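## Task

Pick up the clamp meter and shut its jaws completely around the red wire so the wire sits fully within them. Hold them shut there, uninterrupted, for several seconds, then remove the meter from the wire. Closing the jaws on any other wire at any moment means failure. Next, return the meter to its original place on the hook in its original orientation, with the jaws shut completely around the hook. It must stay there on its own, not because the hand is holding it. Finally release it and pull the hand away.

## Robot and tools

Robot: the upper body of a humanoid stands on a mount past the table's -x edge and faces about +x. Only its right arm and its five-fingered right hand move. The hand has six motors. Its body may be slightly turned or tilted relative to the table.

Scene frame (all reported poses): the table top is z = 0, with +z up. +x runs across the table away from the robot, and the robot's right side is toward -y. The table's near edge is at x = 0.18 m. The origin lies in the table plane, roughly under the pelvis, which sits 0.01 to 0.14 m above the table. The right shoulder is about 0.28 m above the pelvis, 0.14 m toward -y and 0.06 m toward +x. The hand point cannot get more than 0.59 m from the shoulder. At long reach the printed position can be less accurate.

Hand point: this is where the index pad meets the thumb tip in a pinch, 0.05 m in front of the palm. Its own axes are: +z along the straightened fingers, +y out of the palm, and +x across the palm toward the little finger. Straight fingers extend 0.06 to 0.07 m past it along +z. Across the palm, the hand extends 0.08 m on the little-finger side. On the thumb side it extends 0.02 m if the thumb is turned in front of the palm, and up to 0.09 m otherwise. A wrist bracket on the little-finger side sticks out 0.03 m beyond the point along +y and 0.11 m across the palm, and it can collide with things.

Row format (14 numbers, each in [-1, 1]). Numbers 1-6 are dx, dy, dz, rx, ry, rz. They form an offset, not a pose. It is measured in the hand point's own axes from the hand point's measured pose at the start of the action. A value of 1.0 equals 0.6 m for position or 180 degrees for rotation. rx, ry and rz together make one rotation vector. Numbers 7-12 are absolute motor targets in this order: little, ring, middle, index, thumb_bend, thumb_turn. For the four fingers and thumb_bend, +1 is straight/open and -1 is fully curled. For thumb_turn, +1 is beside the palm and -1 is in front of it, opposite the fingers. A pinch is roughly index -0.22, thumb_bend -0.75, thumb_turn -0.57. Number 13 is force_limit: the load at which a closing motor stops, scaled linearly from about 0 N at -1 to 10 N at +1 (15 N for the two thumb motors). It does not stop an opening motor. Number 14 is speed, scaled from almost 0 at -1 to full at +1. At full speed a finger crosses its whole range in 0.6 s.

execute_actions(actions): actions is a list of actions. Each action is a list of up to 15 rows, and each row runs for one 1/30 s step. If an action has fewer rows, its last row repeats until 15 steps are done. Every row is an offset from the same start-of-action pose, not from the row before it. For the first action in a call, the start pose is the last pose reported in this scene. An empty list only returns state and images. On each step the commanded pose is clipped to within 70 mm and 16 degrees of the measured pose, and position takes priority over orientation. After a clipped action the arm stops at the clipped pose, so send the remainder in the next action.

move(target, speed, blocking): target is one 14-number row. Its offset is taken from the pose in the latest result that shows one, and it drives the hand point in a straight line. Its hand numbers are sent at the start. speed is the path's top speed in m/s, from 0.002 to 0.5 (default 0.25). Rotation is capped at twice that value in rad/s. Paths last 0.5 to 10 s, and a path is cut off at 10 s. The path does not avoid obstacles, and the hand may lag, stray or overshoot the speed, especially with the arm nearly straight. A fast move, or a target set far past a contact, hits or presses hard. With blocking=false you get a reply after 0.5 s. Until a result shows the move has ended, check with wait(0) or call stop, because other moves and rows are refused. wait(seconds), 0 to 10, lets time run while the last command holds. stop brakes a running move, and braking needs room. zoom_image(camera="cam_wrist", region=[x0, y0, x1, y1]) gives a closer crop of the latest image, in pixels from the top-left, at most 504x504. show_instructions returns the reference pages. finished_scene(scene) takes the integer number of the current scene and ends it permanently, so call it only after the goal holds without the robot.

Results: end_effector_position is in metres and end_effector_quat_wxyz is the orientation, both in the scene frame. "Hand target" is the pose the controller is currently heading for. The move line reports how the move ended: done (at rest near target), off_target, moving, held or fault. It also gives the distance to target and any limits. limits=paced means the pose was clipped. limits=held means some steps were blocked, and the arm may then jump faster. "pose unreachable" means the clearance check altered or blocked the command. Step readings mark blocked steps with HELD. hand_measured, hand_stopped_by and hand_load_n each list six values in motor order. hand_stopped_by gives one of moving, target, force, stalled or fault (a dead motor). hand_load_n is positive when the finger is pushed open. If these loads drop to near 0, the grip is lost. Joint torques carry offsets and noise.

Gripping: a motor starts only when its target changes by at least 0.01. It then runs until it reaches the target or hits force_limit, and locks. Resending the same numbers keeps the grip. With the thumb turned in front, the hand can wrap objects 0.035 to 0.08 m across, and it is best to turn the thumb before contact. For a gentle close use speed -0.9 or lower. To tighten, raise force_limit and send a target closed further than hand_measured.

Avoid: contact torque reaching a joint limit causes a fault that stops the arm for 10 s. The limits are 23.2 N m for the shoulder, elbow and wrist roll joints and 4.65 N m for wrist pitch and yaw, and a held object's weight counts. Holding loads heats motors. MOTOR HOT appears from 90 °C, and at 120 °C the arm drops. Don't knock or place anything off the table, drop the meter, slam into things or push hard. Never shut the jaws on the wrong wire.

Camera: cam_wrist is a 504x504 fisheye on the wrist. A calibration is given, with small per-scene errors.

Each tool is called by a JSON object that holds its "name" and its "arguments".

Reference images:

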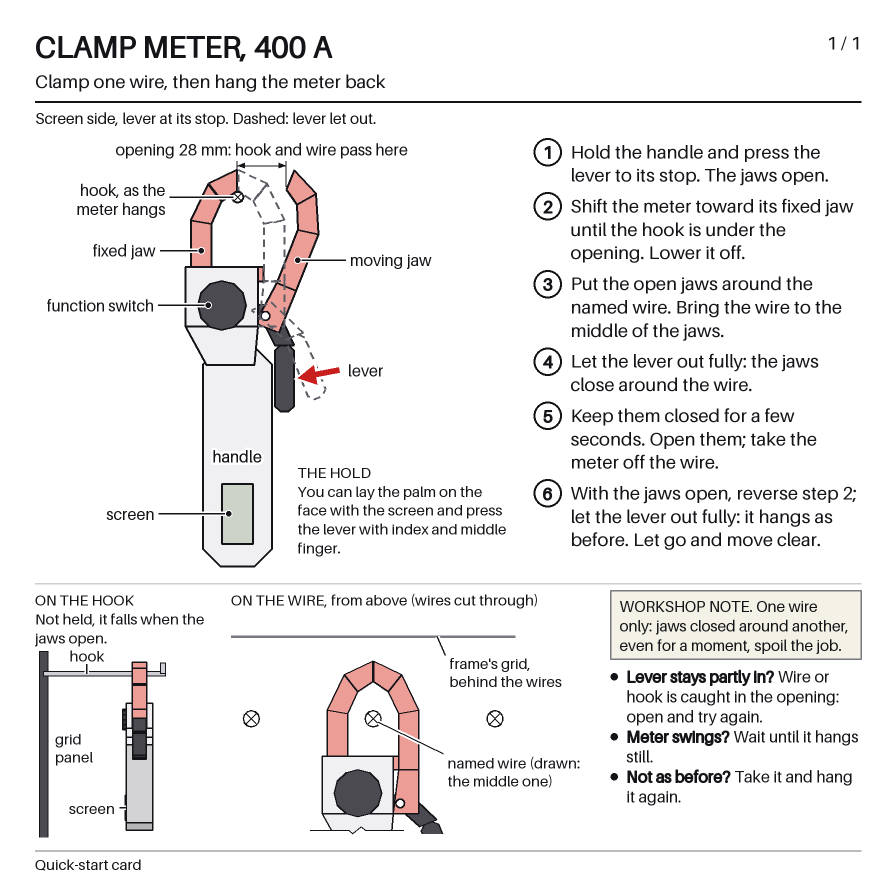

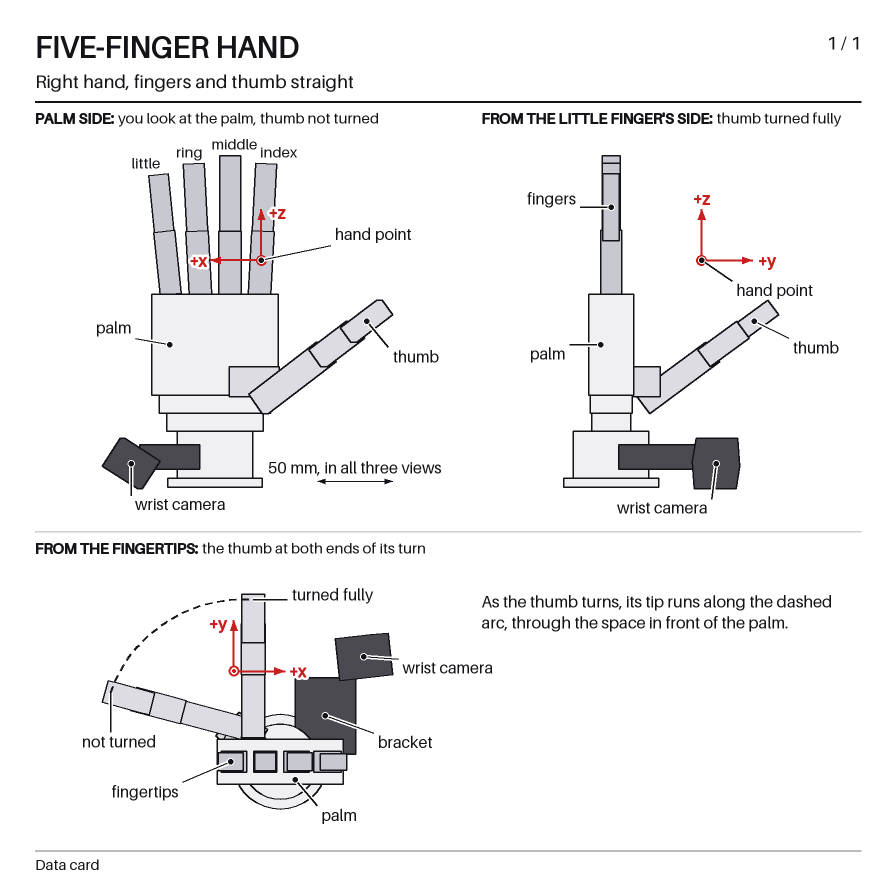

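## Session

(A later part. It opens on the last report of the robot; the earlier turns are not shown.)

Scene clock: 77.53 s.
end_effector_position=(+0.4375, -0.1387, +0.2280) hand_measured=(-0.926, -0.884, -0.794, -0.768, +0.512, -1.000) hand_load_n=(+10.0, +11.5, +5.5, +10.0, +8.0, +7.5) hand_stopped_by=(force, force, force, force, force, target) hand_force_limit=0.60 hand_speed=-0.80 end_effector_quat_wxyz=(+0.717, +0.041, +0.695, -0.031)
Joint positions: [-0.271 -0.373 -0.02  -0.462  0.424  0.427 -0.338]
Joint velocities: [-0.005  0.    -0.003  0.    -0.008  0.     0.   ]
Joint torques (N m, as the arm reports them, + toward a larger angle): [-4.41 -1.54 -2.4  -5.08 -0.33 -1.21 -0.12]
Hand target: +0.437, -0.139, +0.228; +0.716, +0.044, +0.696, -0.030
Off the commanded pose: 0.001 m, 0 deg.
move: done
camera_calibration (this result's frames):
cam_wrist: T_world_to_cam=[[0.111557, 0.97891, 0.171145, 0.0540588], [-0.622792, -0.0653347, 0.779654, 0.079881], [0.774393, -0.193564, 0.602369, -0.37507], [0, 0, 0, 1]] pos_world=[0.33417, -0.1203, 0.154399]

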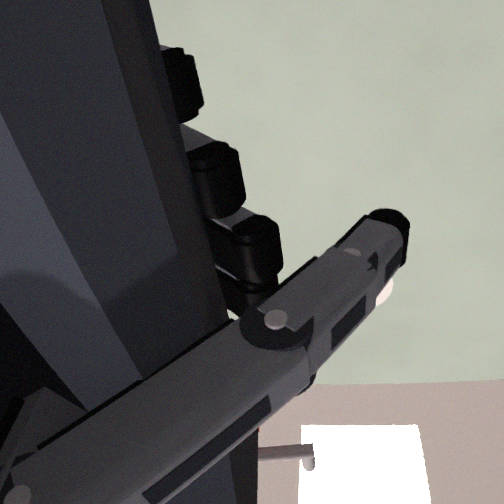

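{"name": "move", "arguments": {"target": [0.058, 0, 0, 0, 0, 0, -1, -0.98, -1, -0.95, -1, -1, 0.6, -0.8], "speed": 0.05}}

Scene clock: 79.40 s.
end_effector_position=(+0.4377, -0.1395, +0.1931) hand_measured=(-0.926, -0.884, -0.794, -0.768, +0.512, -1.000) hand_load_n=(+10.0, +11.5, +5.5, +10.0, +8.0, +7.5) hand_stopped_by=(force, force, force, force, force, target) hand_force_limit=0.60 hand_speed=-0.80 end_effector_quat_wxyz=(+0.717, +0.042, +0.695, -0.032)
Joint positions: [-0.221 -0.34   0.039 -0.277  0.356  0.193 -0.292]
Joint velocities: [ 0.006 -0.005  0.009  0.011  0.017 -0.004  0.   ]
Joint torques (N m, as the arm reports them, + toward a larger angle): [-4.51 -1.58 -1.87 -4.46 -0.4  -1.49  0.01]
Hand target: +0.438, -0.139, +0.193; +0.717, +0.040, +0.695, -0.032
Off the commanded pose: 0.002 m, 0 deg.
move: done
camera_calibration (this result's frames):
cam_wrist: T_world_to_cam=[[0.114269, 0.978575, 0.171269, 0.0596021], [-0.622598, -0.0638028, 0.779937, 0.107252], [0.774154, -0.195754, 0.601968, -0.35449], [0, 0, 0, 1]] pos_world=[0.334394, -0.120875, 0.119534]

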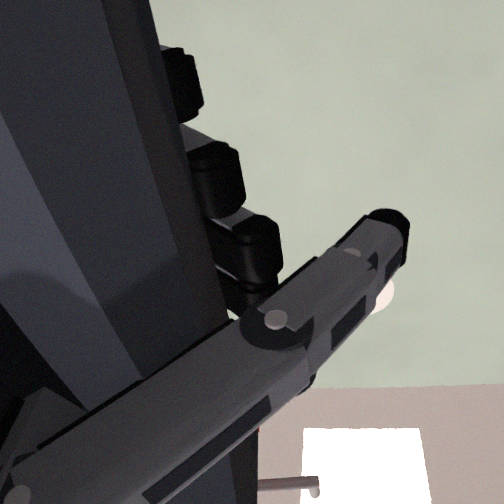

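{"name": "move", "arguments": {"target": [-0.0115, 0.1428, -0.0695, 0, 0, -0.5, -1, -0.98, -1, -0.95, -1, -1, 0.6, -0.8], "speed": 0.3}}

Scene clock: 90.70 s.
end_effector_position=(+0.4083, -0.0481, +0.1986) hand_measured=(-0.926, -0.884, -0.794, -0.768, +0.512, -1.000) hand_load_n=(+10.0, +11.5, +5.5, +10.0, +8.0, +7.5) hand_stopped_by=(force, force, force, force, force, target) hand_force_limit=0.60 hand_speed=-0.80 end_effector_quat_wxyz=(+0.564, -0.495, +0.480, -0.454)
Joint positions: [-1.105 -0.903  1.197 -0.897 -0.225  1.581 -0.28 ]
Joint velocities: [-0.011  0.002  0.046  0.    -0.193  0.     0.163]
Joint torques (N m, as the arm reports them, + toward a larger angle): [-6.18 -2.08 -3.03 -2.08 -1.34  0.07 -0.92]
Hand target: +0.408, -0.049, +0.199; +0.564, -0.495, +0.479, -0.455
Off the commanded pose: 0.004 m, 14 deg.
joint sent to its limit — the command would take joint 6 (wrist pitch) past its upper limit, so that joint was sent only as far as its limit.
move: off_target
camera_calibration (this result's frames):
cam_wrist: T_world_to_cam=[[0.0318391, 0.251741, -0.967271, 0.197366], [-0.68913, 0.706484, 0.161185, 0.277622], [0.723938, 0.661443, 0.195976, -0.17481], [0, 0, 0, 1]] pos_world=[0.311585, -0.130193, 0.180417]

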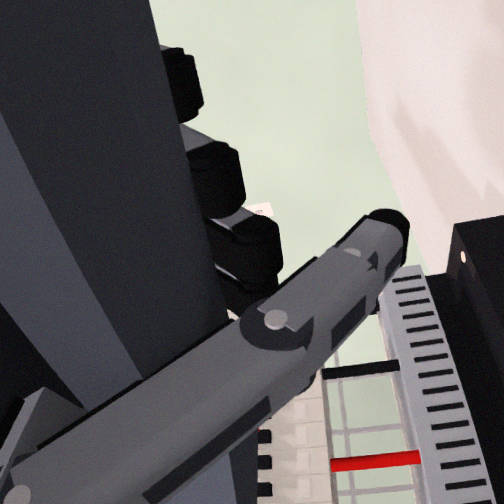

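{"name": "move", "arguments": {"target": [-0.0697, -0.0948, 0.0993, -0.0192, -0.0824, -0.0272, -1, -0.98, -1, -0.95, -1, -1, 0.6, -0.8], "speed": 0.1}}

Scene clock: 103.00 s.
end_effector_position=(+0.4593, -0.0076, +0.2671) hand_measured=(-0.926, -0.884, -0.794, -0.768, +0.512, -1.000) hand_load_n=(+10.0, +11.5, +6.0, +10.0, +8.0, +7.5) hand_stopped_by=(force, force, force, force, force, target) hand_force_limit=0.60 hand_speed=-0.80 end_effector_quat_wxyz=(+0.589, -0.582, +0.397, -0.396)
Joint positions: [-1.47  -1.037  1.081 -0.46  -0.091  0.889  0.089]
Joint velocities: [ 0.003  0.011  0.008 -0.003 -0.008 -0.003  0.004]
Joint torques (N m, as the arm reports them, + toward a larger angle): [-7.16 -2.18 -4.37 -0.14 -0.72 -0.04 -0.87]
Hand target: +0.459, -0.008, +0.266; +0.588, -0.583, +0.399, -0.394
Off the commanded pose: 0.006 m, 1 deg.
move: off_target
camera_calibration (this result's frames):
cam_wrist: T_world_to_cam=[[-0.0378788, 0.159129, -0.986531, 0.288258], [-0.844991, 0.521909, 0.116629, 0.355165], [0.533438, 0.838027, 0.114693, -0.141368], [0, 0, 0, 1]] pos_world=[0.386441, -0.112763, 0.259167]

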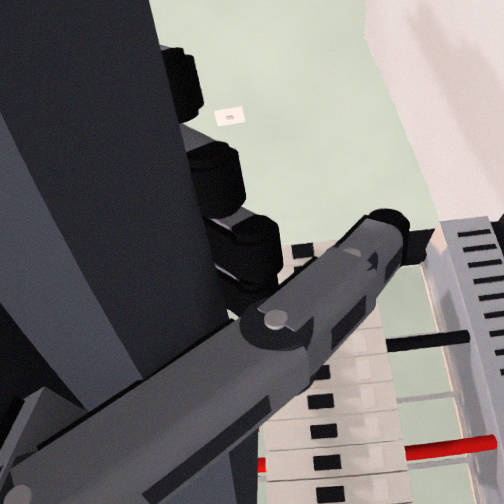

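{"name": "zoom_image", "arguments": {"camera": "cam_wrist", "region": [240, 304, 504, 504]}}

Region (240, 304, 504, 504) of cam_wrist's 504x504 image, scaled by 1.909, with more detail than that image has; it fills the top 382 rows of this view, and the rest is white.

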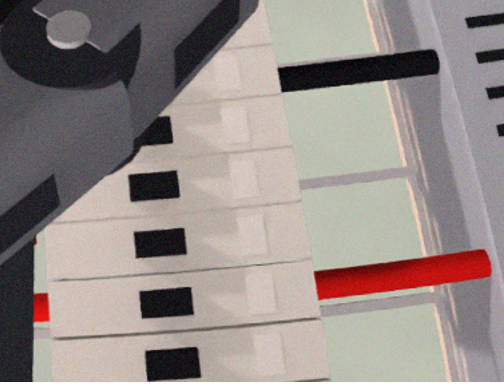

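{"name": "move", "arguments": {"target": [-0.041, -0.055, 0.0453, 0, 0, 0, -1, -0.98, -1, -0.95, -1, -1, 0.6, -0.8], "speed": 0.06}}

{"name": "zoom_image", "arguments": {"camera": "cam_wrist", "region": [240, 304, 504, 504]}}

Scene clock: 107.13 s.
end_effector_position=(+0.4745, +0.0245, +0.2996) hand_measured=(-0.926, -0.884, -0.794, -0.768, +0.512, -1.000) hand_load_n=(+10.0, +11.5, +6.0, +10.0, +8.0, +7.5) hand_stopped_by=(force, force, force, force, force, target) hand_force_limit=0.60 hand_speed=-0.80 end_effector_quat_wxyz=(+0.589, -0.582, +0.398, -0.395)
Joint positions: [-1.62  -0.853  1.056 -0.279 -0.168  0.914  0.265]
Joint velocities: [ 0.005  0.005 -0.005 -0.008  0.003  0.     0.005]
Joint torques (N m, as the arm reports them, + toward a larger angle): [-8.58 -1.21 -4.2  -0.38 -1.11  0.1  -0.83]
Hand target: +0.475, +0.025, +0.301; +0.589, -0.582, +0.397, -0.395
Off the commanded pose: 0.001 m, 0 deg.
joint sent to its limit — the command would take joint 1 (shoulder pitch) past its lower limit, so that joint was sent only as far as its limit.
move: done
camera_calibration (this result's frames):
cam_wrist: T_world_to_cam=[[-0.042501, 0.159792, -0.986235, 0.317871], [-0.844172, 0.52224, 0.120993, 0.345761], [0.534385, 0.837695, 0.112696, -0.179996], [0, 0, 0, 1]] pos_world=[0.401579, -0.0805817, 0.291946]

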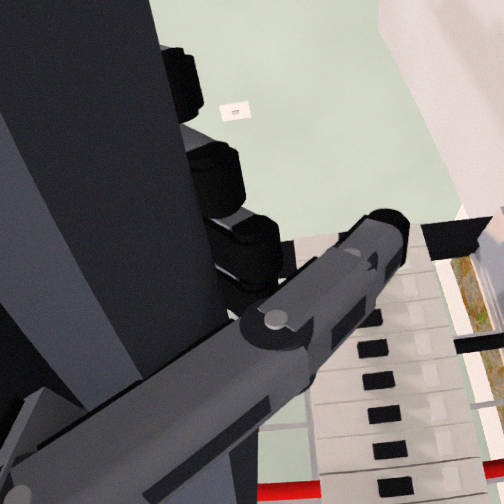

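Region (240, 304, 504, 504) of cam_wrist's 504x504 image, scaled by 1.909, with more detail than that image has; it fills the top 382 rows of this view, and the rest is white.

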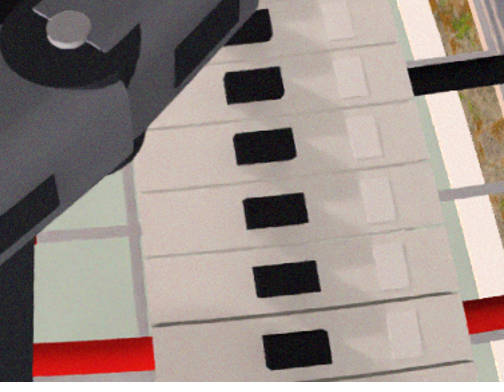

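{"name": "move", "arguments": {"target": [-0.05, 0.0067, -0.006, 0, 0, 0, -1, -0.98, -1, -0.95, -1, -1, 0.6, -0.8], "speed": 0.05}}

{"name": "zoom_image", "arguments": {"camera": "cam_wrist", "region": [240, 384, 400, 504]}}

Scene clock: 110.67 s.
end_effector_position=(+0.4604, +0.0517, +0.2947) hand_measured=(-0.926, -0.884, -0.794, -0.768, +0.512, -1.000) hand_load_n=(+10.0, +11.5, +6.0, +10.0, +8.0, +7.5) hand_stopped_by=(force, force, force, force, force, target) hand_force_limit=0.60 hand_speed=-0.80 end_effector_quat_wxyz=(+0.587, -0.584, +0.398, -0.394)
Joint positions: [-1.62  -0.714  1.067 -0.326 -0.316  1.075  0.361]
Joint velocities: [ 0.005  0.011 -0.017  0.002 -0.005  0.     0.003]
Joint torques (N m, as the arm reports them, + toward a larger angle): [-8.13 -1.64 -3.43 -0.71 -0.93  0.24 -0.88]
Hand target: +0.461, +0.051, +0.295; +0.587, -0.584, +0.398, -0.396
Off the commanded pose: 0.001 m, 0 deg.
joint sent to its limit — the command would take joint 1 (shoulder pitch) past its lower limit, so that joint was sent only as far as its limit.
move: done
camera_calibration (this result's frames):
cam_wrist: T_world_to_cam=[[-0.0447253, 0.15673, -0.986628, 0.309426], [-0.844286, 0.522008, 0.121196, 0.320277], [0.534023, 0.838417, 0.108978, -0.193433], [0, 0, 0, 1]] pos_world=[0.387543, -0.053506, 0.287552]

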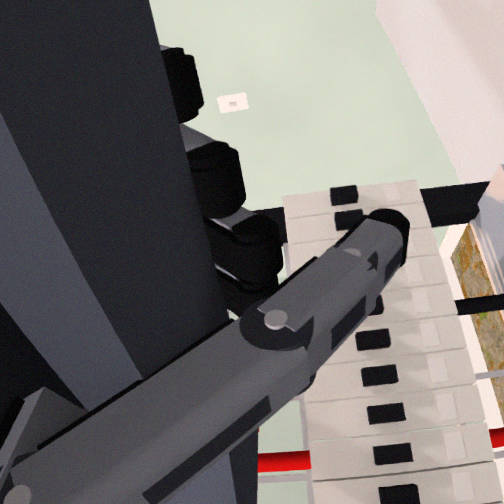

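Region (240, 384, 400, 504) of cam_wrist's 504x504 image, scaled by 3.150, with more detail than that image has; it fills the top 378 rows of this view, and the rest is white.

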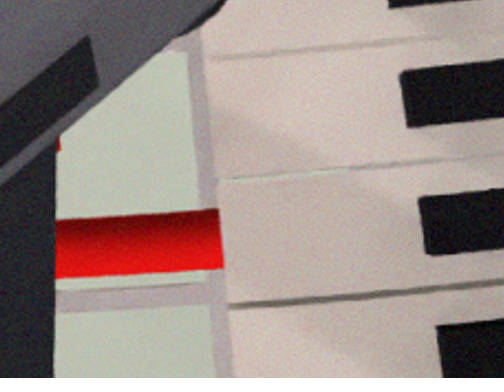

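{"name": "move", "arguments": {"target": [-0.05, 0, 0.0228, 0, 0, 0, -1, -0.98, -1, -0.95, -1, -1, 0.6, -0.8], "speed": 0.04}}

{"name": "zoom_image", "arguments": {"camera": "cam_wrist", "region": [240, 384, 400, 504]}}

Scene clock: 120.23 s.
end_effector_position=(+0.4618, +0.0845, +0.2927) hand_measured=(-0.926, -0.884, -0.794, -0.768, +0.512, -1.000) hand_load_n=(+10.0, +11.5, +6.0, +10.0, +8.0, +7.5) hand_stopped_by=(force, force, force, force, force, target) hand_force_limit=0.60 hand_speed=-0.80 end_effector_quat_wxyz=(+0.585, -0.587, +0.398, -0.394)
Joint positions: [-1.62  -0.51   1.046 -0.184 -0.523  1.087  0.496]
Joint velocities: [ 0.002 -0.002  0.017  0.    -0.02   0.     0.001]
Joint torques (N m, as the arm reports them, + toward a larger angle): [-8.57 -1.25 -3.45 -0.92 -1.08  0.08 -0.84]
Hand target: +0.462, +0.084, +0.294; +0.585, -0.586, +0.398, -0.396
Off the commanded pose: 0.002 m, 0 deg.
joint sent to its limit — the command would take joint 1 (shoulder pitch) past its lower limit, so that joint was sent only as far as its limit.
move: done
camera_calibration (this result's frames):
cam_wrist: T_world_to_cam=[[-0.0488325, 0.15015, -0.987457, 0.30501], [-0.843776, 0.522825, 0.121226, 0.304283], [0.534469, 0.839112, 0.101162, -0.219404], [0, 0, 0, 1]] pos_world=[0.388905, -0.0207791, 0.286492]

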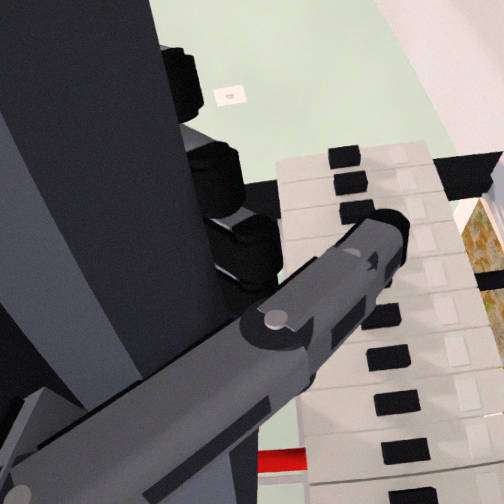

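Region (240, 384, 400, 504) of cam_wrist's 504x504 image, scaled by 3.150, with more detail than that image has; it fills the top 378 rows of this view, and the rest is white.

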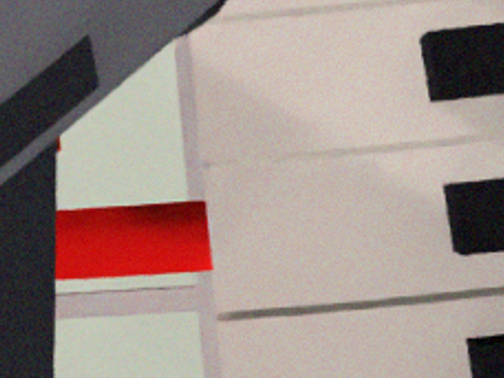

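{"name": "move", "arguments": {"target": [-0.0335, -0.002, 0.018, 0, 0, 0, -1, -0.98, -1, -0.95, -1, -1, 0.6, -0.8], "speed": 0.03}}

{"name": "zoom_image", "arguments": {"camera": "cam_wrist", "region": [240, 384, 400, 504]}}

Scene clock: 122.23 s.
end_effector_position=(+0.4641, +0.1070, +0.2921) hand_measured=(-0.926, -0.884, -0.794, -0.768, +0.512, -1.000) hand_load_n=(+10.0, +11.5, +6.0, +10.0, +8.0, +7.5) hand_stopped_by=(force, force, force, force, force, target) hand_force_limit=0.60 hand_speed=-0.80 end_effector_quat_wxyz=(+0.583, -0.589, +0.398, -0.394)
Joint positions: [-1.62  -0.367  1.009 -0.049 -0.65   1.05   0.567]
Joint velocities: [-0.008  0.006 -0.006  0.003 -0.009  0.     0.   ]
Joint torques (N m, as the arm reports them, + toward a larger angle): [-8.66 -0.95 -3.94 -0.79 -1.18  0.04 -0.74]
Hand target: +0.464, +0.107, +0.293; +0.583, -0.588, +0.398, -0.395
Off the commanded pose: 0.002 m, 0 deg.
joint sent to its limit — the command would take joint 1 (shoulder pitch) past its lower limit, so that joint was sent only as far as its limit.
move: done
camera_calibration (this result's frames):
cam_wrist: T_world_to_cam=[[-0.0526901, 0.146447, -0.987814, 0.303508], [-0.843616, 0.522786, 0.122504, 0.294012], [0.534355, 0.839791, 0.0959995, -0.23797], [0, 0, 0, 1]] pos_world=[0.391185, 0.00169175, 0.286637]

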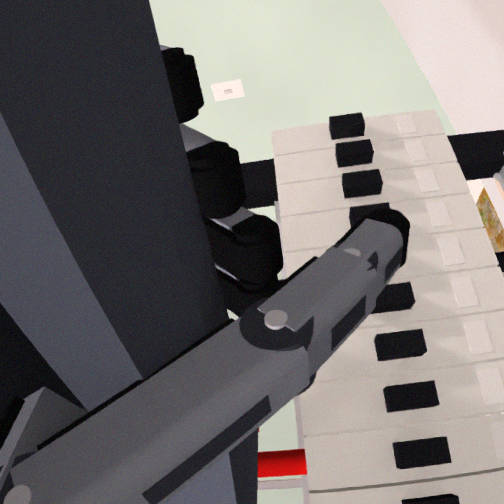

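Region (240, 384, 400, 504) of cam_wrist's 504x504 image, scaled by 3.150, with more detail than that image has; it fills the top 378 rows of this view, and the rest is white.

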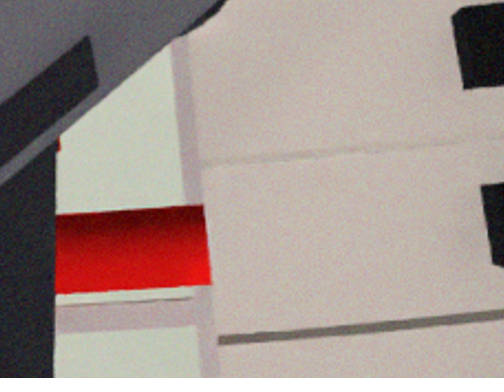

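{"name": "execute_actions", "arguments": {"actions": [[[0, 0, 0, 0, 0, 0, -1, -0.98, 0.5, 0.5, -1, -1, 0.6, -0.5]], [[0, 0, 0, 0, 0, 0, -1, -0.98, 0.5, 0.5, -1, -1, 0.6, -0.5]]]}}

Scene clock: 124.77 s.
end_effector_position=(+0.4641, +0.1070, +0.2922) hand_measured=(-0.926, -0.884, -0.048, -0.022, +0.512, -1.000) hand_load_n=(+9.5, +11.5, +0.0, +0.0, +7.5, +7.5) hand_stopped_by=(force, force, moving, moving, force, target) hand_force_limit=0.60 hand_speed=-0.50 end_effector_quat_wxyz=(+0.583, -0.589, +0.398, -0.394)
Joint positions: [-1.62  -0.367  1.009 -0.049 -0.65   1.05   0.567]
Joint velocities: [-0.012  0.    -0.005  0.     0.005  0.     0.   ]
Joint torques (N m, as the arm reports them, + toward a larger angle): [-8.1  -0.99 -2.91 -1.24 -0.91  0.15 -0.89]
Hand target: +0.464, +0.107, +0.292; +0.583, -0.589, +0.398, -0.394
Off the commanded pose: 0.000 m, 0 deg.
Step readings (end_effector_position; steps 1 to 15: 1st action; 16 to 30: 2nd action):
0: (+0.4641, +0.1070, +0.2922)
1: (+0.4641, +0.1070, +0.2922)
2: (+0.4641, +0.1070, +0.2922)
4: (+0.4641, +0.1070, +0.2922)
8: (+0.4641, +0.1070, +0.2922)
15: (+0.4641, +0.1070, +0.2922)
16: (+0.4641, +0.1070, +0.2922)
17: (+0.4641, +0.1070, +0.2922)
19: (+0.4641, +0.1070, +0.2922)
23: (+0.4641, +0.1070, +0.2922)
30: end_effector_position above
camera_calibration (this result's frames):
cam_wrist: T_world_to_cam=[[-0.0526422, 0.146503, -0.987808, 0.303518], [-0.843528, 0.522926, 0.122509, 0.294002], [0.534499, 0.839694, 0.0960518, -0.238028], [0, 0, 0, 1]] pos_world=[0.391202, 0.00166275, 0.286663]

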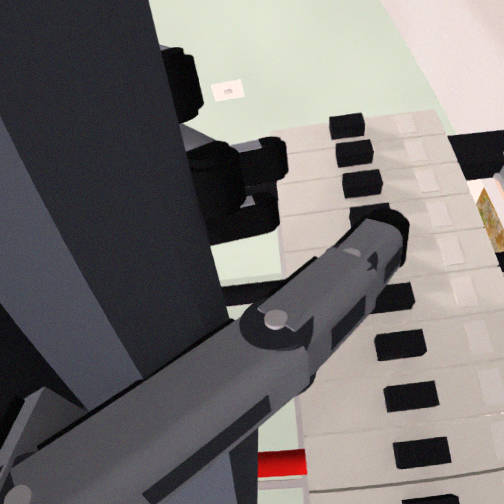

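{"name": "wait", "arguments": {"seconds": 4}}

{"name": "zoom_image", "arguments": {"camera": "cam_wrist", "region": [150, 130, 350, 330]}}

{"name": "zoom_image", "arguments": {"camera": "cam_wrist", "region": [200, 384, 360, 504]}}

Scene clock: 129.17 s.
end_effector_position=(+0.4641, +0.1070, +0.2922) hand_measured=(-0.926, -0.884, +0.500, +0.500, +0.512, -1.000) hand_load_n=(+9.5, +11.5, +0.0, +0.0, +7.5, +7.5) hand_stopped_by=(force, force, target, target, force, target) hand_force_limit=0.60 hand_speed=-0.50 end_effector_quat_wxyz=(+0.583, -0.589, +0.398, -0.394)
Joint positions: [-1.62  -0.367  1.009 -0.049 -0.65   1.05   0.567]
Joint velocities: [-0.006  0.002  0.     0.002  0.025  0.     0.   ]
Joint torques (N m, as the arm reports them, + toward a larger angle): [-8.79 -1.6  -3.14 -1.25 -0.83  0.01 -0.92]
Hand target: +0.464, +0.107, +0.292; +0.583, -0.589, +0.398, -0.394
Off the commanded pose: 0.000 m, 0 deg.
wait: 4.00 s; at rest by 0.40 s
camera_calibration (this result's frames):
cam_wrist: T_world_to_cam=[[-0.0526431, 0.146503, -0.987808, 0.303519], [-0.843528, 0.522926, 0.12251, 0.294002], [0.534499, 0.839694, 0.0960512, -0.238027], [0, 0, 0, 1]] pos_world=[0.391202, 0.00166275, 0.286663]

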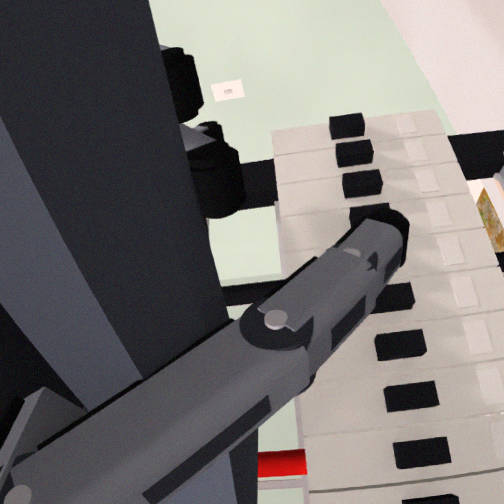

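Region (150, 130, 350, 330) of cam_wrist's 504x504 image, scaled by 2.520, with more detail than that image has.

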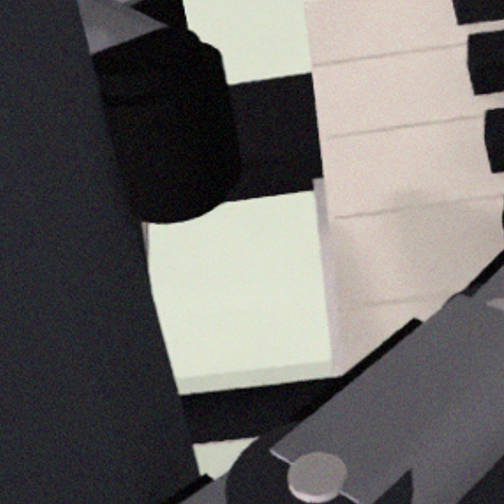

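Region (200, 384, 360, 504) of cam_wrist's 504x504 image, scaled by 3.150, with more detail than that image has; it fills the top 378 rows of this view, and the rest is white.

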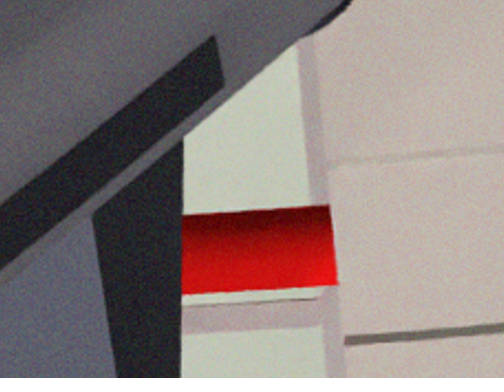

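{"name": "wait", "arguments": {"seconds": 3}}

Scene clock: 133.00 s.
end_effector_position=(+0.4641, +0.1070, +0.2922) hand_measured=(-0.926, -0.884, +0.500, +0.500, +0.512, -1.000) hand_load_n=(+9.5, +11.5, +0.0, +0.0, +7.5, +7.5) hand_stopped_by=(force, force, target, target, force, target) hand_force_limit=0.60 hand_speed=-0.50 end_effector_quat_wxyz=(+0.583, -0.589, +0.398, -0.394)
Joint positions: [-1.62  -0.367  1.009 -0.049 -0.65   1.05   0.567]
Joint velocities: [0.    0.002 0.008 0.002 0.002 0.    0.   ]
Joint torques (N m, as the arm reports them, + toward a larger angle): [-8.39 -1.09 -3.35 -1.35 -0.96  0.06 -0.89]
Hand target: +0.464, +0.107, +0.292; +0.583, -0.589, +0.398, -0.394
Off the commanded pose: 0.000 m, 0 deg.
wait: 3.00 s; at rest from the start
camera_calibration (this result's frames):
cam_wrist: T_world_to_cam=[[-0.0526431, 0.146503, -0.987808, 0.303519], [-0.843528, 0.522926, 0.12251, 0.294002], [0.534498, 0.839694, 0.096051, -0.238027], [0, 0, 0, 1]] pos_world=[0.391202, 0.00166276, 0.286663]

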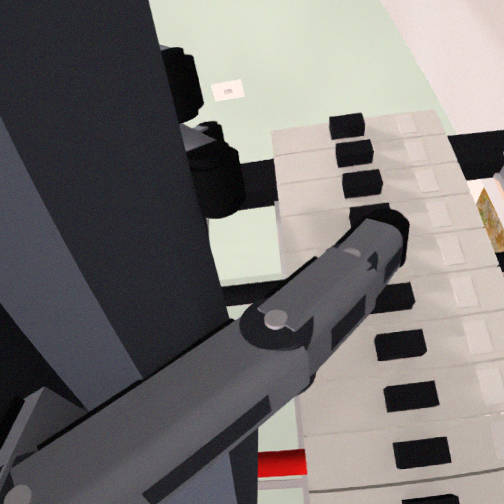

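{"name": "execute_actions", "arguments": {"actions": [[[0, 0, 0, 0, 0, 0, -1, -0.98, -0.25, -0.25, -1, -1, 1.0, 0.2]]]}}

Scene clock: 133.87 s.
end_effector_position=(+0.4641, +0.1070, +0.2922) hand_measured=(-0.926, -0.884, -0.246, -0.248, +0.512, -1.000) hand_load_n=(+9.5, +11.0, +3.0, +0.0, +7.5, +7.5) hand_stopped_by=(force, force, moving, moving, force, target) hand_force_limit=1.00 hand_speed=0.20 end_effector_quat_wxyz=(+0.583, -0.589, +0.398, -0.394)
Joint positions: [-1.62  -0.367  1.009 -0.049 -0.65   1.05   0.567]
Joint velocities: [ 0.005 -0.003  0.005  0.015  0.003  0.     0.   ]
Joint torques (N m, as the arm reports them, + toward a larger angle): [-7.89 -1.29 -3.48 -1.35 -1.15  0.06 -0.95]
Hand target: +0.464, +0.107, +0.292; +0.583, -0.589, +0.398, -0.394
Off the commanded pose: 0.000 m, 0 deg.
Step readings (end_effector_position):
0: (+0.4641, +0.1070, +0.2922)
1: (+0.4641, +0.1070, +0.2922)
2: (+0.4641, +0.1070, +0.2922)
4: (+0.4641, +0.1070, +0.2922)
8: (+0.4641, +0.1070, +0.2922)
15: end_effector_position above
camera_calibration (this result's frames):
cam_wrist: T_world_to_cam=[[-0.0526215, 0.146512, -0.987808, 0.303512], [-0.843531, 0.522925, 0.122496, 0.294007], [0.534496, 0.839693, 0.0960702, -0.238034], [0, 0, 0, 1]] pos_world=[0.391203, 0.00166336, 0.286665]

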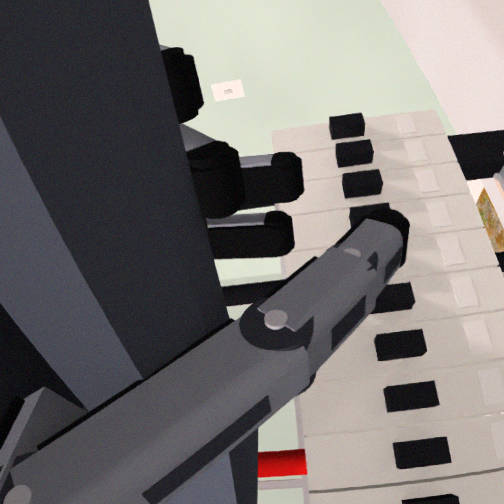

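{"name": "execute_actions", "arguments": {"actions": [[[0, 0, 0, 0, 0, 0, -1, -0.98, -0.795, -0.765, -1, -1, 1.0, -0.2]]]}}

{"name": "wait", "arguments": {"seconds": 0.3}}

{"name": "zoom_image", "arguments": {"camera": "cam_wrist", "region": [200, 384, 360, 504]}}

Scene clock: 134.90 s.
end_effector_position=(+0.4641, +0.1070, +0.2922) hand_measured=(-0.926, -0.884, -0.778, -0.760, +0.512, -1.000) hand_load_n=(+9.5, +11.5, +4.0, +9.0, +8.0, +8.0) hand_stopped_by=(force, force, moving, moving, force, target) hand_force_limit=1.00 hand_speed=-0.20 end_effector_quat_wxyz=(+0.583, -0.589, +0.398, -0.394)
Joint positions: [-1.62  -0.367  1.009 -0.049 -0.65   1.05   0.567]
Joint velocities: [ 0.011 -0.006  0.017 -0.011  0.003  0.     0.   ]
Joint torques (N m, as the arm reports them, + toward a larger angle): [-8.44 -1.23 -3.54 -1.39 -0.99  0.11 -0.95]
Hand target: +0.464, +0.107, +0.292; +0.583, -0.589, +0.398, -0.394
Off the commanded pose: 0.000 m, 0 deg.
Step readings (end_effector_position):
0: (+0.4641, +0.1070, +0.2922)
1: (+0.4641, +0.1070, +0.2922)
2: (+0.4641, +0.1070, +0.2922)
4: (+0.4641, +0.1070, +0.2922)
8: (+0.4641, +0.1070, +0.2922)
15: end_effector_position above
camera_calibration (this result's frames):
cam_wrist: T_world_to_cam=[[-0.0526331, 0.146508, -0.987808, 0.303516], [-0.843528, 0.522927, 0.122504, 0.294004], [0.5345, 0.839692, 0.0960602, -0.238031], [0, 0, 0, 1]] pos_world=[0.391203, 0.00166278, 0.286664]

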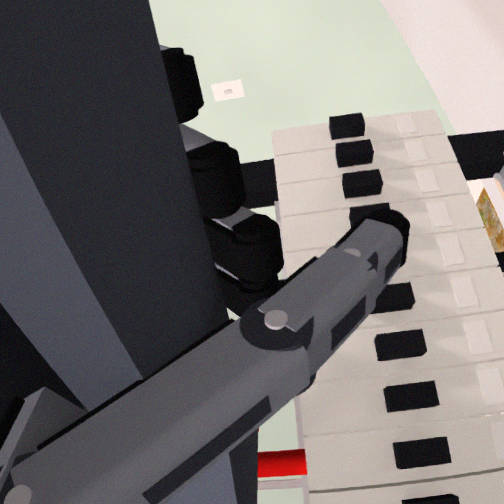

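Scene clock: 135.20 s.
end_effector_position=(+0.4641, +0.1070, +0.2922) hand_measured=(-0.926, -0.884, -0.792, -0.762, +0.512, -1.000) hand_load_n=(+9.5, +11.5, +6.5, +8.0, +8.0, +8.0) hand_stopped_by=(force, force, target, target, force, target) hand_force_limit=1.00 hand_speed=-0.20 end_effector_quat_wxyz=(+0.583, -0.589, +0.398, -0.394)
Joint positions: [-1.62  -0.367  1.009 -0.049 -0.65   1.05   0.567]
Joint velocities: [ 0.     0.002 -0.02   0.     0.008  0.     0.   ]
Joint torques (N m, as the arm reports them, + toward a larger angle): [-8.48 -1.33 -3.54 -1.08 -0.83  0.17 -0.92]
Hand target: +0.464, +0.107, +0.292; +0.583, -0.589, +0.398, -0.394
Off the commanded pose: 0.000 m, 0 deg.
wait: 0.30 s; at rest by 0.17 s
camera_calibration (this result's frames):
cam_wrist: T_world_to_cam=[[-0.0526333, 0.146508, -0.987808, 0.303516], [-0.843528, 0.522927, 0.122504, 0.294004], [0.5345, 0.839692, 0.0960602, -0.238031], [0, 0, 0, 1]] pos_world=[0.391203, 0.0016627, 0.286664]

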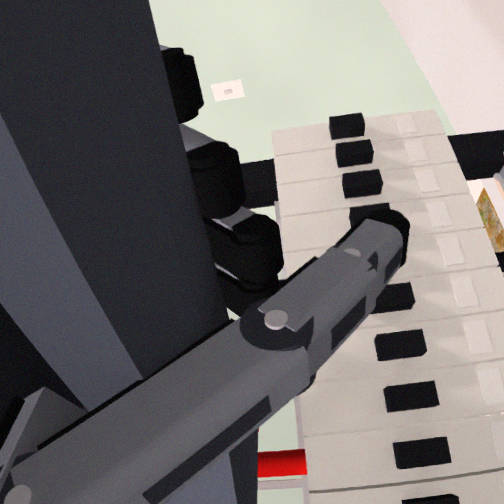

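Region (200, 384, 360, 504) of cam_wrist's 504x504 image, scaled by 3.150, with more detail than that image has; it fills the top 378 rows of this view, and the rest is white.

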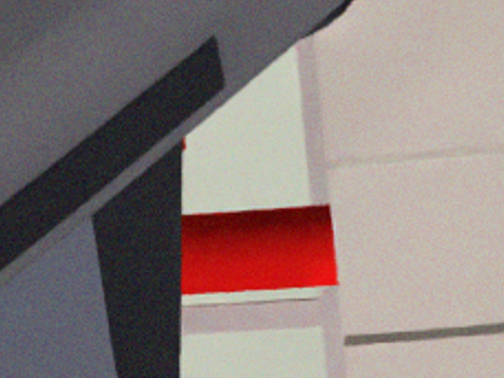

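{"name": "move", "arguments": {"target": [0.116, -0.002, -0.0553, 0, 0, 0, -1, -0.98, -0.795, -0.765, -1, -1, 1.0, -0.2], "speed": 0.07}}

Scene clock: 138.20 s.
end_effector_position=(+0.4599, +0.0287, +0.2929) hand_measured=(-0.926, -0.884, -0.792, -0.762, +0.512, -1.000) hand_load_n=(+9.5, +11.5, +6.5, +8.0, +8.0, +8.0) hand_stopped_by=(force, force, target, target, force, target) hand_force_limit=1.00 hand_speed=-0.20 end_effector_quat_wxyz=(+0.582, -0.588, +0.397, -0.397)
Joint positions: [-1.432 -0.724  0.865 -0.348 -0.593  0.927  0.588]
Joint velocities: [ 0.    -0.003  0.009 -0.005 -0.002 -0.001  0.   ]
Joint torques (N m, as the arm reports them, + toward a larger angle): [-7.87 -1.38 -3.95 -1.35 -1.14 -0.02 -0.94]
Hand target: +0.459, +0.030, +0.293; +0.583, -0.589, +0.397, -0.394
Off the commanded pose: 0.002 m, 0 deg.
move: done
camera_calibration (this result's frames):
cam_wrist: T_world_to_cam=[[-0.048194, 0.142922, -0.98856, 0.313718], [-0.841931, 0.526705, 0.117194, 0.331998], [0.537429, 0.837947, 0.0949465, -0.171152], [0, 0, 0, 1]] pos_world=[0.38662, -0.0762854, 0.287471]

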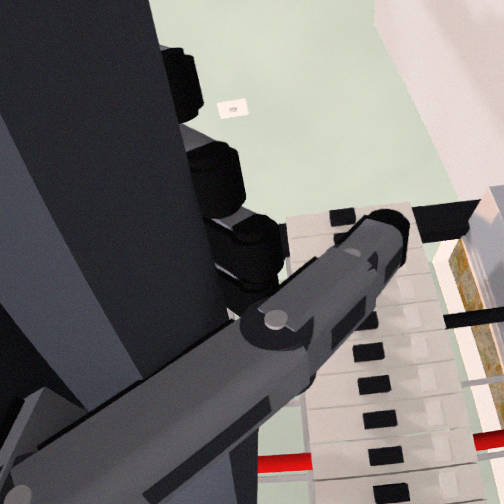

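{"name": "move", "arguments": {"target": [0.1505, 0.1728, -0.0857, 0.1306, 0.111, 0.4939, -1, -0.98, -0.795, -0.765, -1, -1, 1.0, -0.2], "speed": 0.35}}

Scene clock: 141.80 s.
end_effector_position=(+0.4429, -0.0690, +0.1868) hand_measured=(-0.926, -0.884, -0.792, -0.762, +0.512, -1.000) hand_load_n=(+9.5, +11.5, +6.5, +8.0, +8.0, +8.0) hand_stopped_by=(force, force, target, target, force, target) hand_force_limit=1.00 hand_speed=-0.20 end_effector_quat_wxyz=(+0.722, +0.038, +0.691, -0.024)
Joint positions: [-0.282 -0.018  0.131 -0.211  0.031  0.197 -0.297]
Joint velocities: [-0.003 -0.009  0.021 -0.005  0.02   0.     0.   ]
Joint torques (N m, as the arm reports them, + toward a larger angle): [-4.49  0.72 -0.74 -4.7   0.22 -1.45 -0.23]
Hand target: +0.443, -0.069, +0.187; +0.722, +0.040, +0.691, -0.022
Off the commanded pose: 0.007 m, 1 deg.
joint sent to its limit — the command would take joint 2 (shoulder roll) past its upper limit, so that joint was sent only as far as its limit.
move: off_target
camera_calibration (this result's frames):
cam_wrist: T_world_to_cam=[[0.0939992, 0.979784, 0.1766, -0.000880807], [-0.632522, -0.0782098, 0.770584, 0.12506], [0.768818, -0.184138, 0.612383, -0.339682], [0, 0, 0, 1]] pos_world=[0.340339, -0.0519043, 0.111802]

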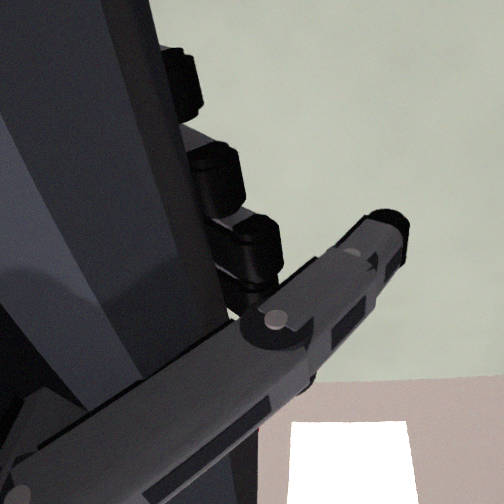

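{"name": "move", "arguments": {"target": [-0.011, -0.1142, 0.0022, 0.0059, 0.0049, 0, -1, -0.98, -0.795, -0.765, -1, -1, 1.0, -0.2], "speed": 0.1}}

{"name": "zoom_image", "arguments": {"camera": "cam_wrist", "region": [200, 384, 360, 504]}}

Scene clock: 143.70 s.
end_effector_position=(+0.4380, -0.1399, +0.1934) hand_measured=(-0.926, -0.884, -0.792, -0.762, +0.512, -1.000) hand_load_n=(+9.5, +11.5, +6.5, +8.0, +8.0, +8.0) hand_stopped_by=(force, force, target, target, force, target) hand_force_limit=1.00 hand_speed=-0.20 end_effector_quat_wxyz=(+0.718, +0.046, +0.694, -0.034)
Joint positions: [-0.227 -0.17  -0.081 -0.298  0.194  0.256 -0.147]
Joint velocities: [-0.005 -0.002  0.006 -0.003  0.006  0.     0.005]
Joint torques (N m, as the arm reports them, + toward a larger angle): [-3.77 -1.07 -0.86 -5.56 -0.1  -1.34  0.08]
Hand target: +0.438, -0.139, +0.193; +0.717, +0.046, +0.695, -0.031
Off the commanded pose: 0.003 m, 1 deg.
move: done
camera_calibration (this result's frames):
cam_wrist: T_world_to_cam=[[0.121831, 0.977144, 0.174201, 0.0557965], [-0.625515, -0.0606819, 0.777849, 0.109261], [0.770641, -0.203732, 0.603825, -0.354912], [0, 0, 0, 1]] pos_world=[0.335057, -0.120198, 0.119597]

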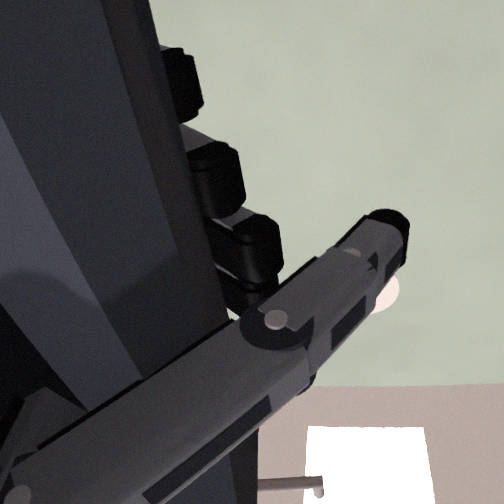

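Region (200, 384, 360, 504) of cam_wrist's 504x504 image, scaled by 3.150, with more detail than that image has; it fills the top 378 rows of this view, and the rest is white.

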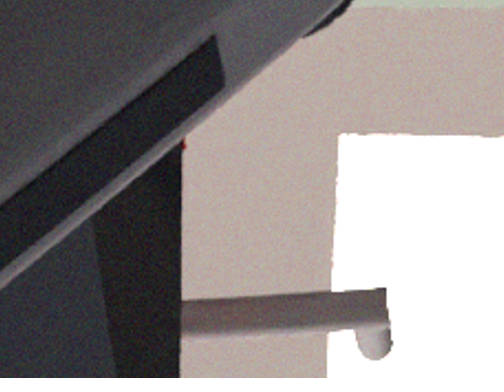

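{"name": "move", "arguments": {"target": [-0.058, 0.007, 0, 0, 0, 0, -1, -0.98, -0.795, -0.765, -1, -1, 1.0, -0.2], "speed": 0.05}}

{"name": "zoom_image", "arguments": {"camera": "cam_wrist", "region": [200, 384, 360, 504]}}

Scene clock: 145.10 s.
end_effector_position=(+0.4383, -0.1351, +0.2285) hand_measured=(-0.926, -0.884, -0.792, -0.762, +0.512, -1.000) hand_load_n=(+9.5, +11.5, +6.5, +8.0, +8.0, +8.0) hand_stopped_by=(force, force, target, target, force, target) hand_force_limit=1.00 hand_speed=-0.20 end_effector_quat_wxyz=(+0.718, +0.045, +0.694, -0.034)
Joint positions: [-0.292 -0.178 -0.11  -0.491  0.216  0.512 -0.18 ]
Joint velocities: [ 0.005 -0.005  0.    -0.003 -0.008  0.003  0.   ]
Joint torques (N m, as the arm reports them, + toward a larger angle): [-4.44 -1.01 -1.7  -4.79 -0.24 -1.33 -0.1 ]
Hand target: +0.438, -0.136, +0.229; +0.718, +0.046, +0.694, -0.033
Off the commanded pose: 0.002 m, 0 deg.
move: done
camera_calibration (this result's frames):
cam_wrist: T_world_to_cam=[[0.119215, 0.977658, 0.173127, 0.0464478], [-0.625691, -0.0614122, 0.77765, 0.0825414], [0.770907, -0.201032, 0.604391, -0.375222], [0, 0, 0, 1]] pos_world=[0.33537, -0.115773, 0.154551]

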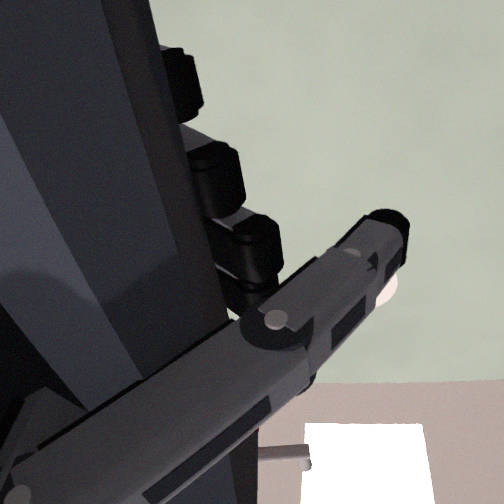

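Region (200, 384, 360, 504) of cam_wrist's 504x504 image, scaled by 3.150, with more detail than that image has; it fills the top 378 rows of this view, and the rest is white.

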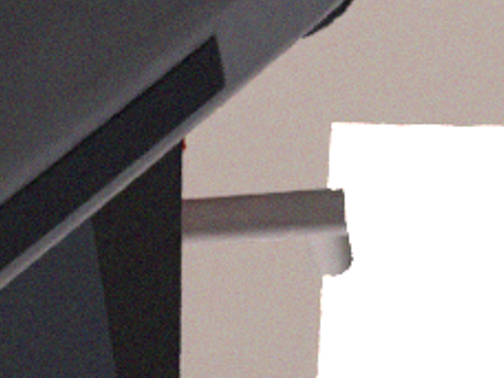

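{"name": "move", "arguments": {"target": [-0.0035, 0, 0.0232, 0, 0, 0, -1, -0.98, -0.795, -0.765, -1, -1, 1.0, -0.2], "speed": 0.03}}

{"name": "zoom_image", "arguments": {"camera": "cam_wrist", "region": [200, 384, 360, 504]}}

Scene clock: 146.30 s.
end_effector_position=(+0.4518, -0.1367, +0.2309) hand_measured=(-0.926, -0.884, -0.792, -0.762, +0.512, -1.000) hand_load_n=(+9.5, +11.5, +6.5, +8.0, +8.0, +8.0) hand_stopped_by=(force, force, target, target, force, target) hand_force_limit=1.00 hand_speed=-0.20 end_effector_quat_wxyz=(+0.718, +0.046, +0.694, -0.034)
Joint positions: [-0.36  -0.186 -0.122 -0.421  0.216  0.512 -0.176]
Joint velocities: [ 0.014  0.    -0.032  0.006  0.     0.     0.   ]
Joint torques (N m, as the arm reports them, + toward a larger angle): [-4.93 -0.97 -1.66 -4.64 -0.31 -1.41  0.01]
Hand target: +0.452, -0.137, +0.231; +0.718, +0.045, +0.694, -0.034
Off the commanded pose: 0.000 m, 0 deg.
move: done
camera_calibration (this result's frames):
cam_wrist: T_world_to_cam=[[0.121184, 0.977359, 0.173449, 0.0449133], [-0.625895, -0.0603869, 0.777566, 0.0891854], [0.770435, -0.202789, 0.604406, -0.387451], [0, 0, 0, 1]] pos_world=[0.348883, -0.117082, 0.15704]

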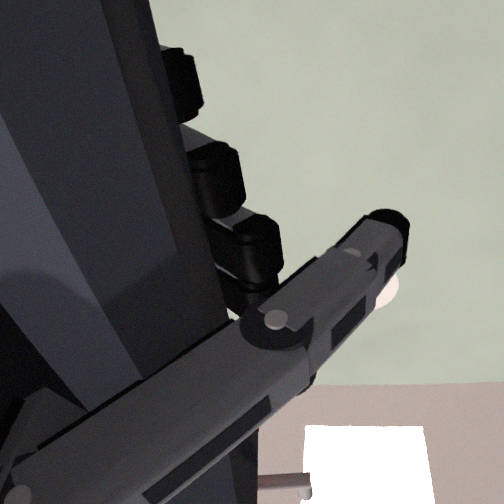

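Region (200, 384, 360, 504) of cam_wrist's 504x504 image, scaled by 3.150, with more detail than that image has; it fills the top 378 rows of this view, and the rest is white.

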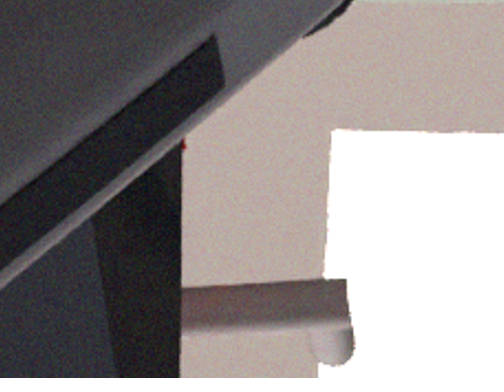

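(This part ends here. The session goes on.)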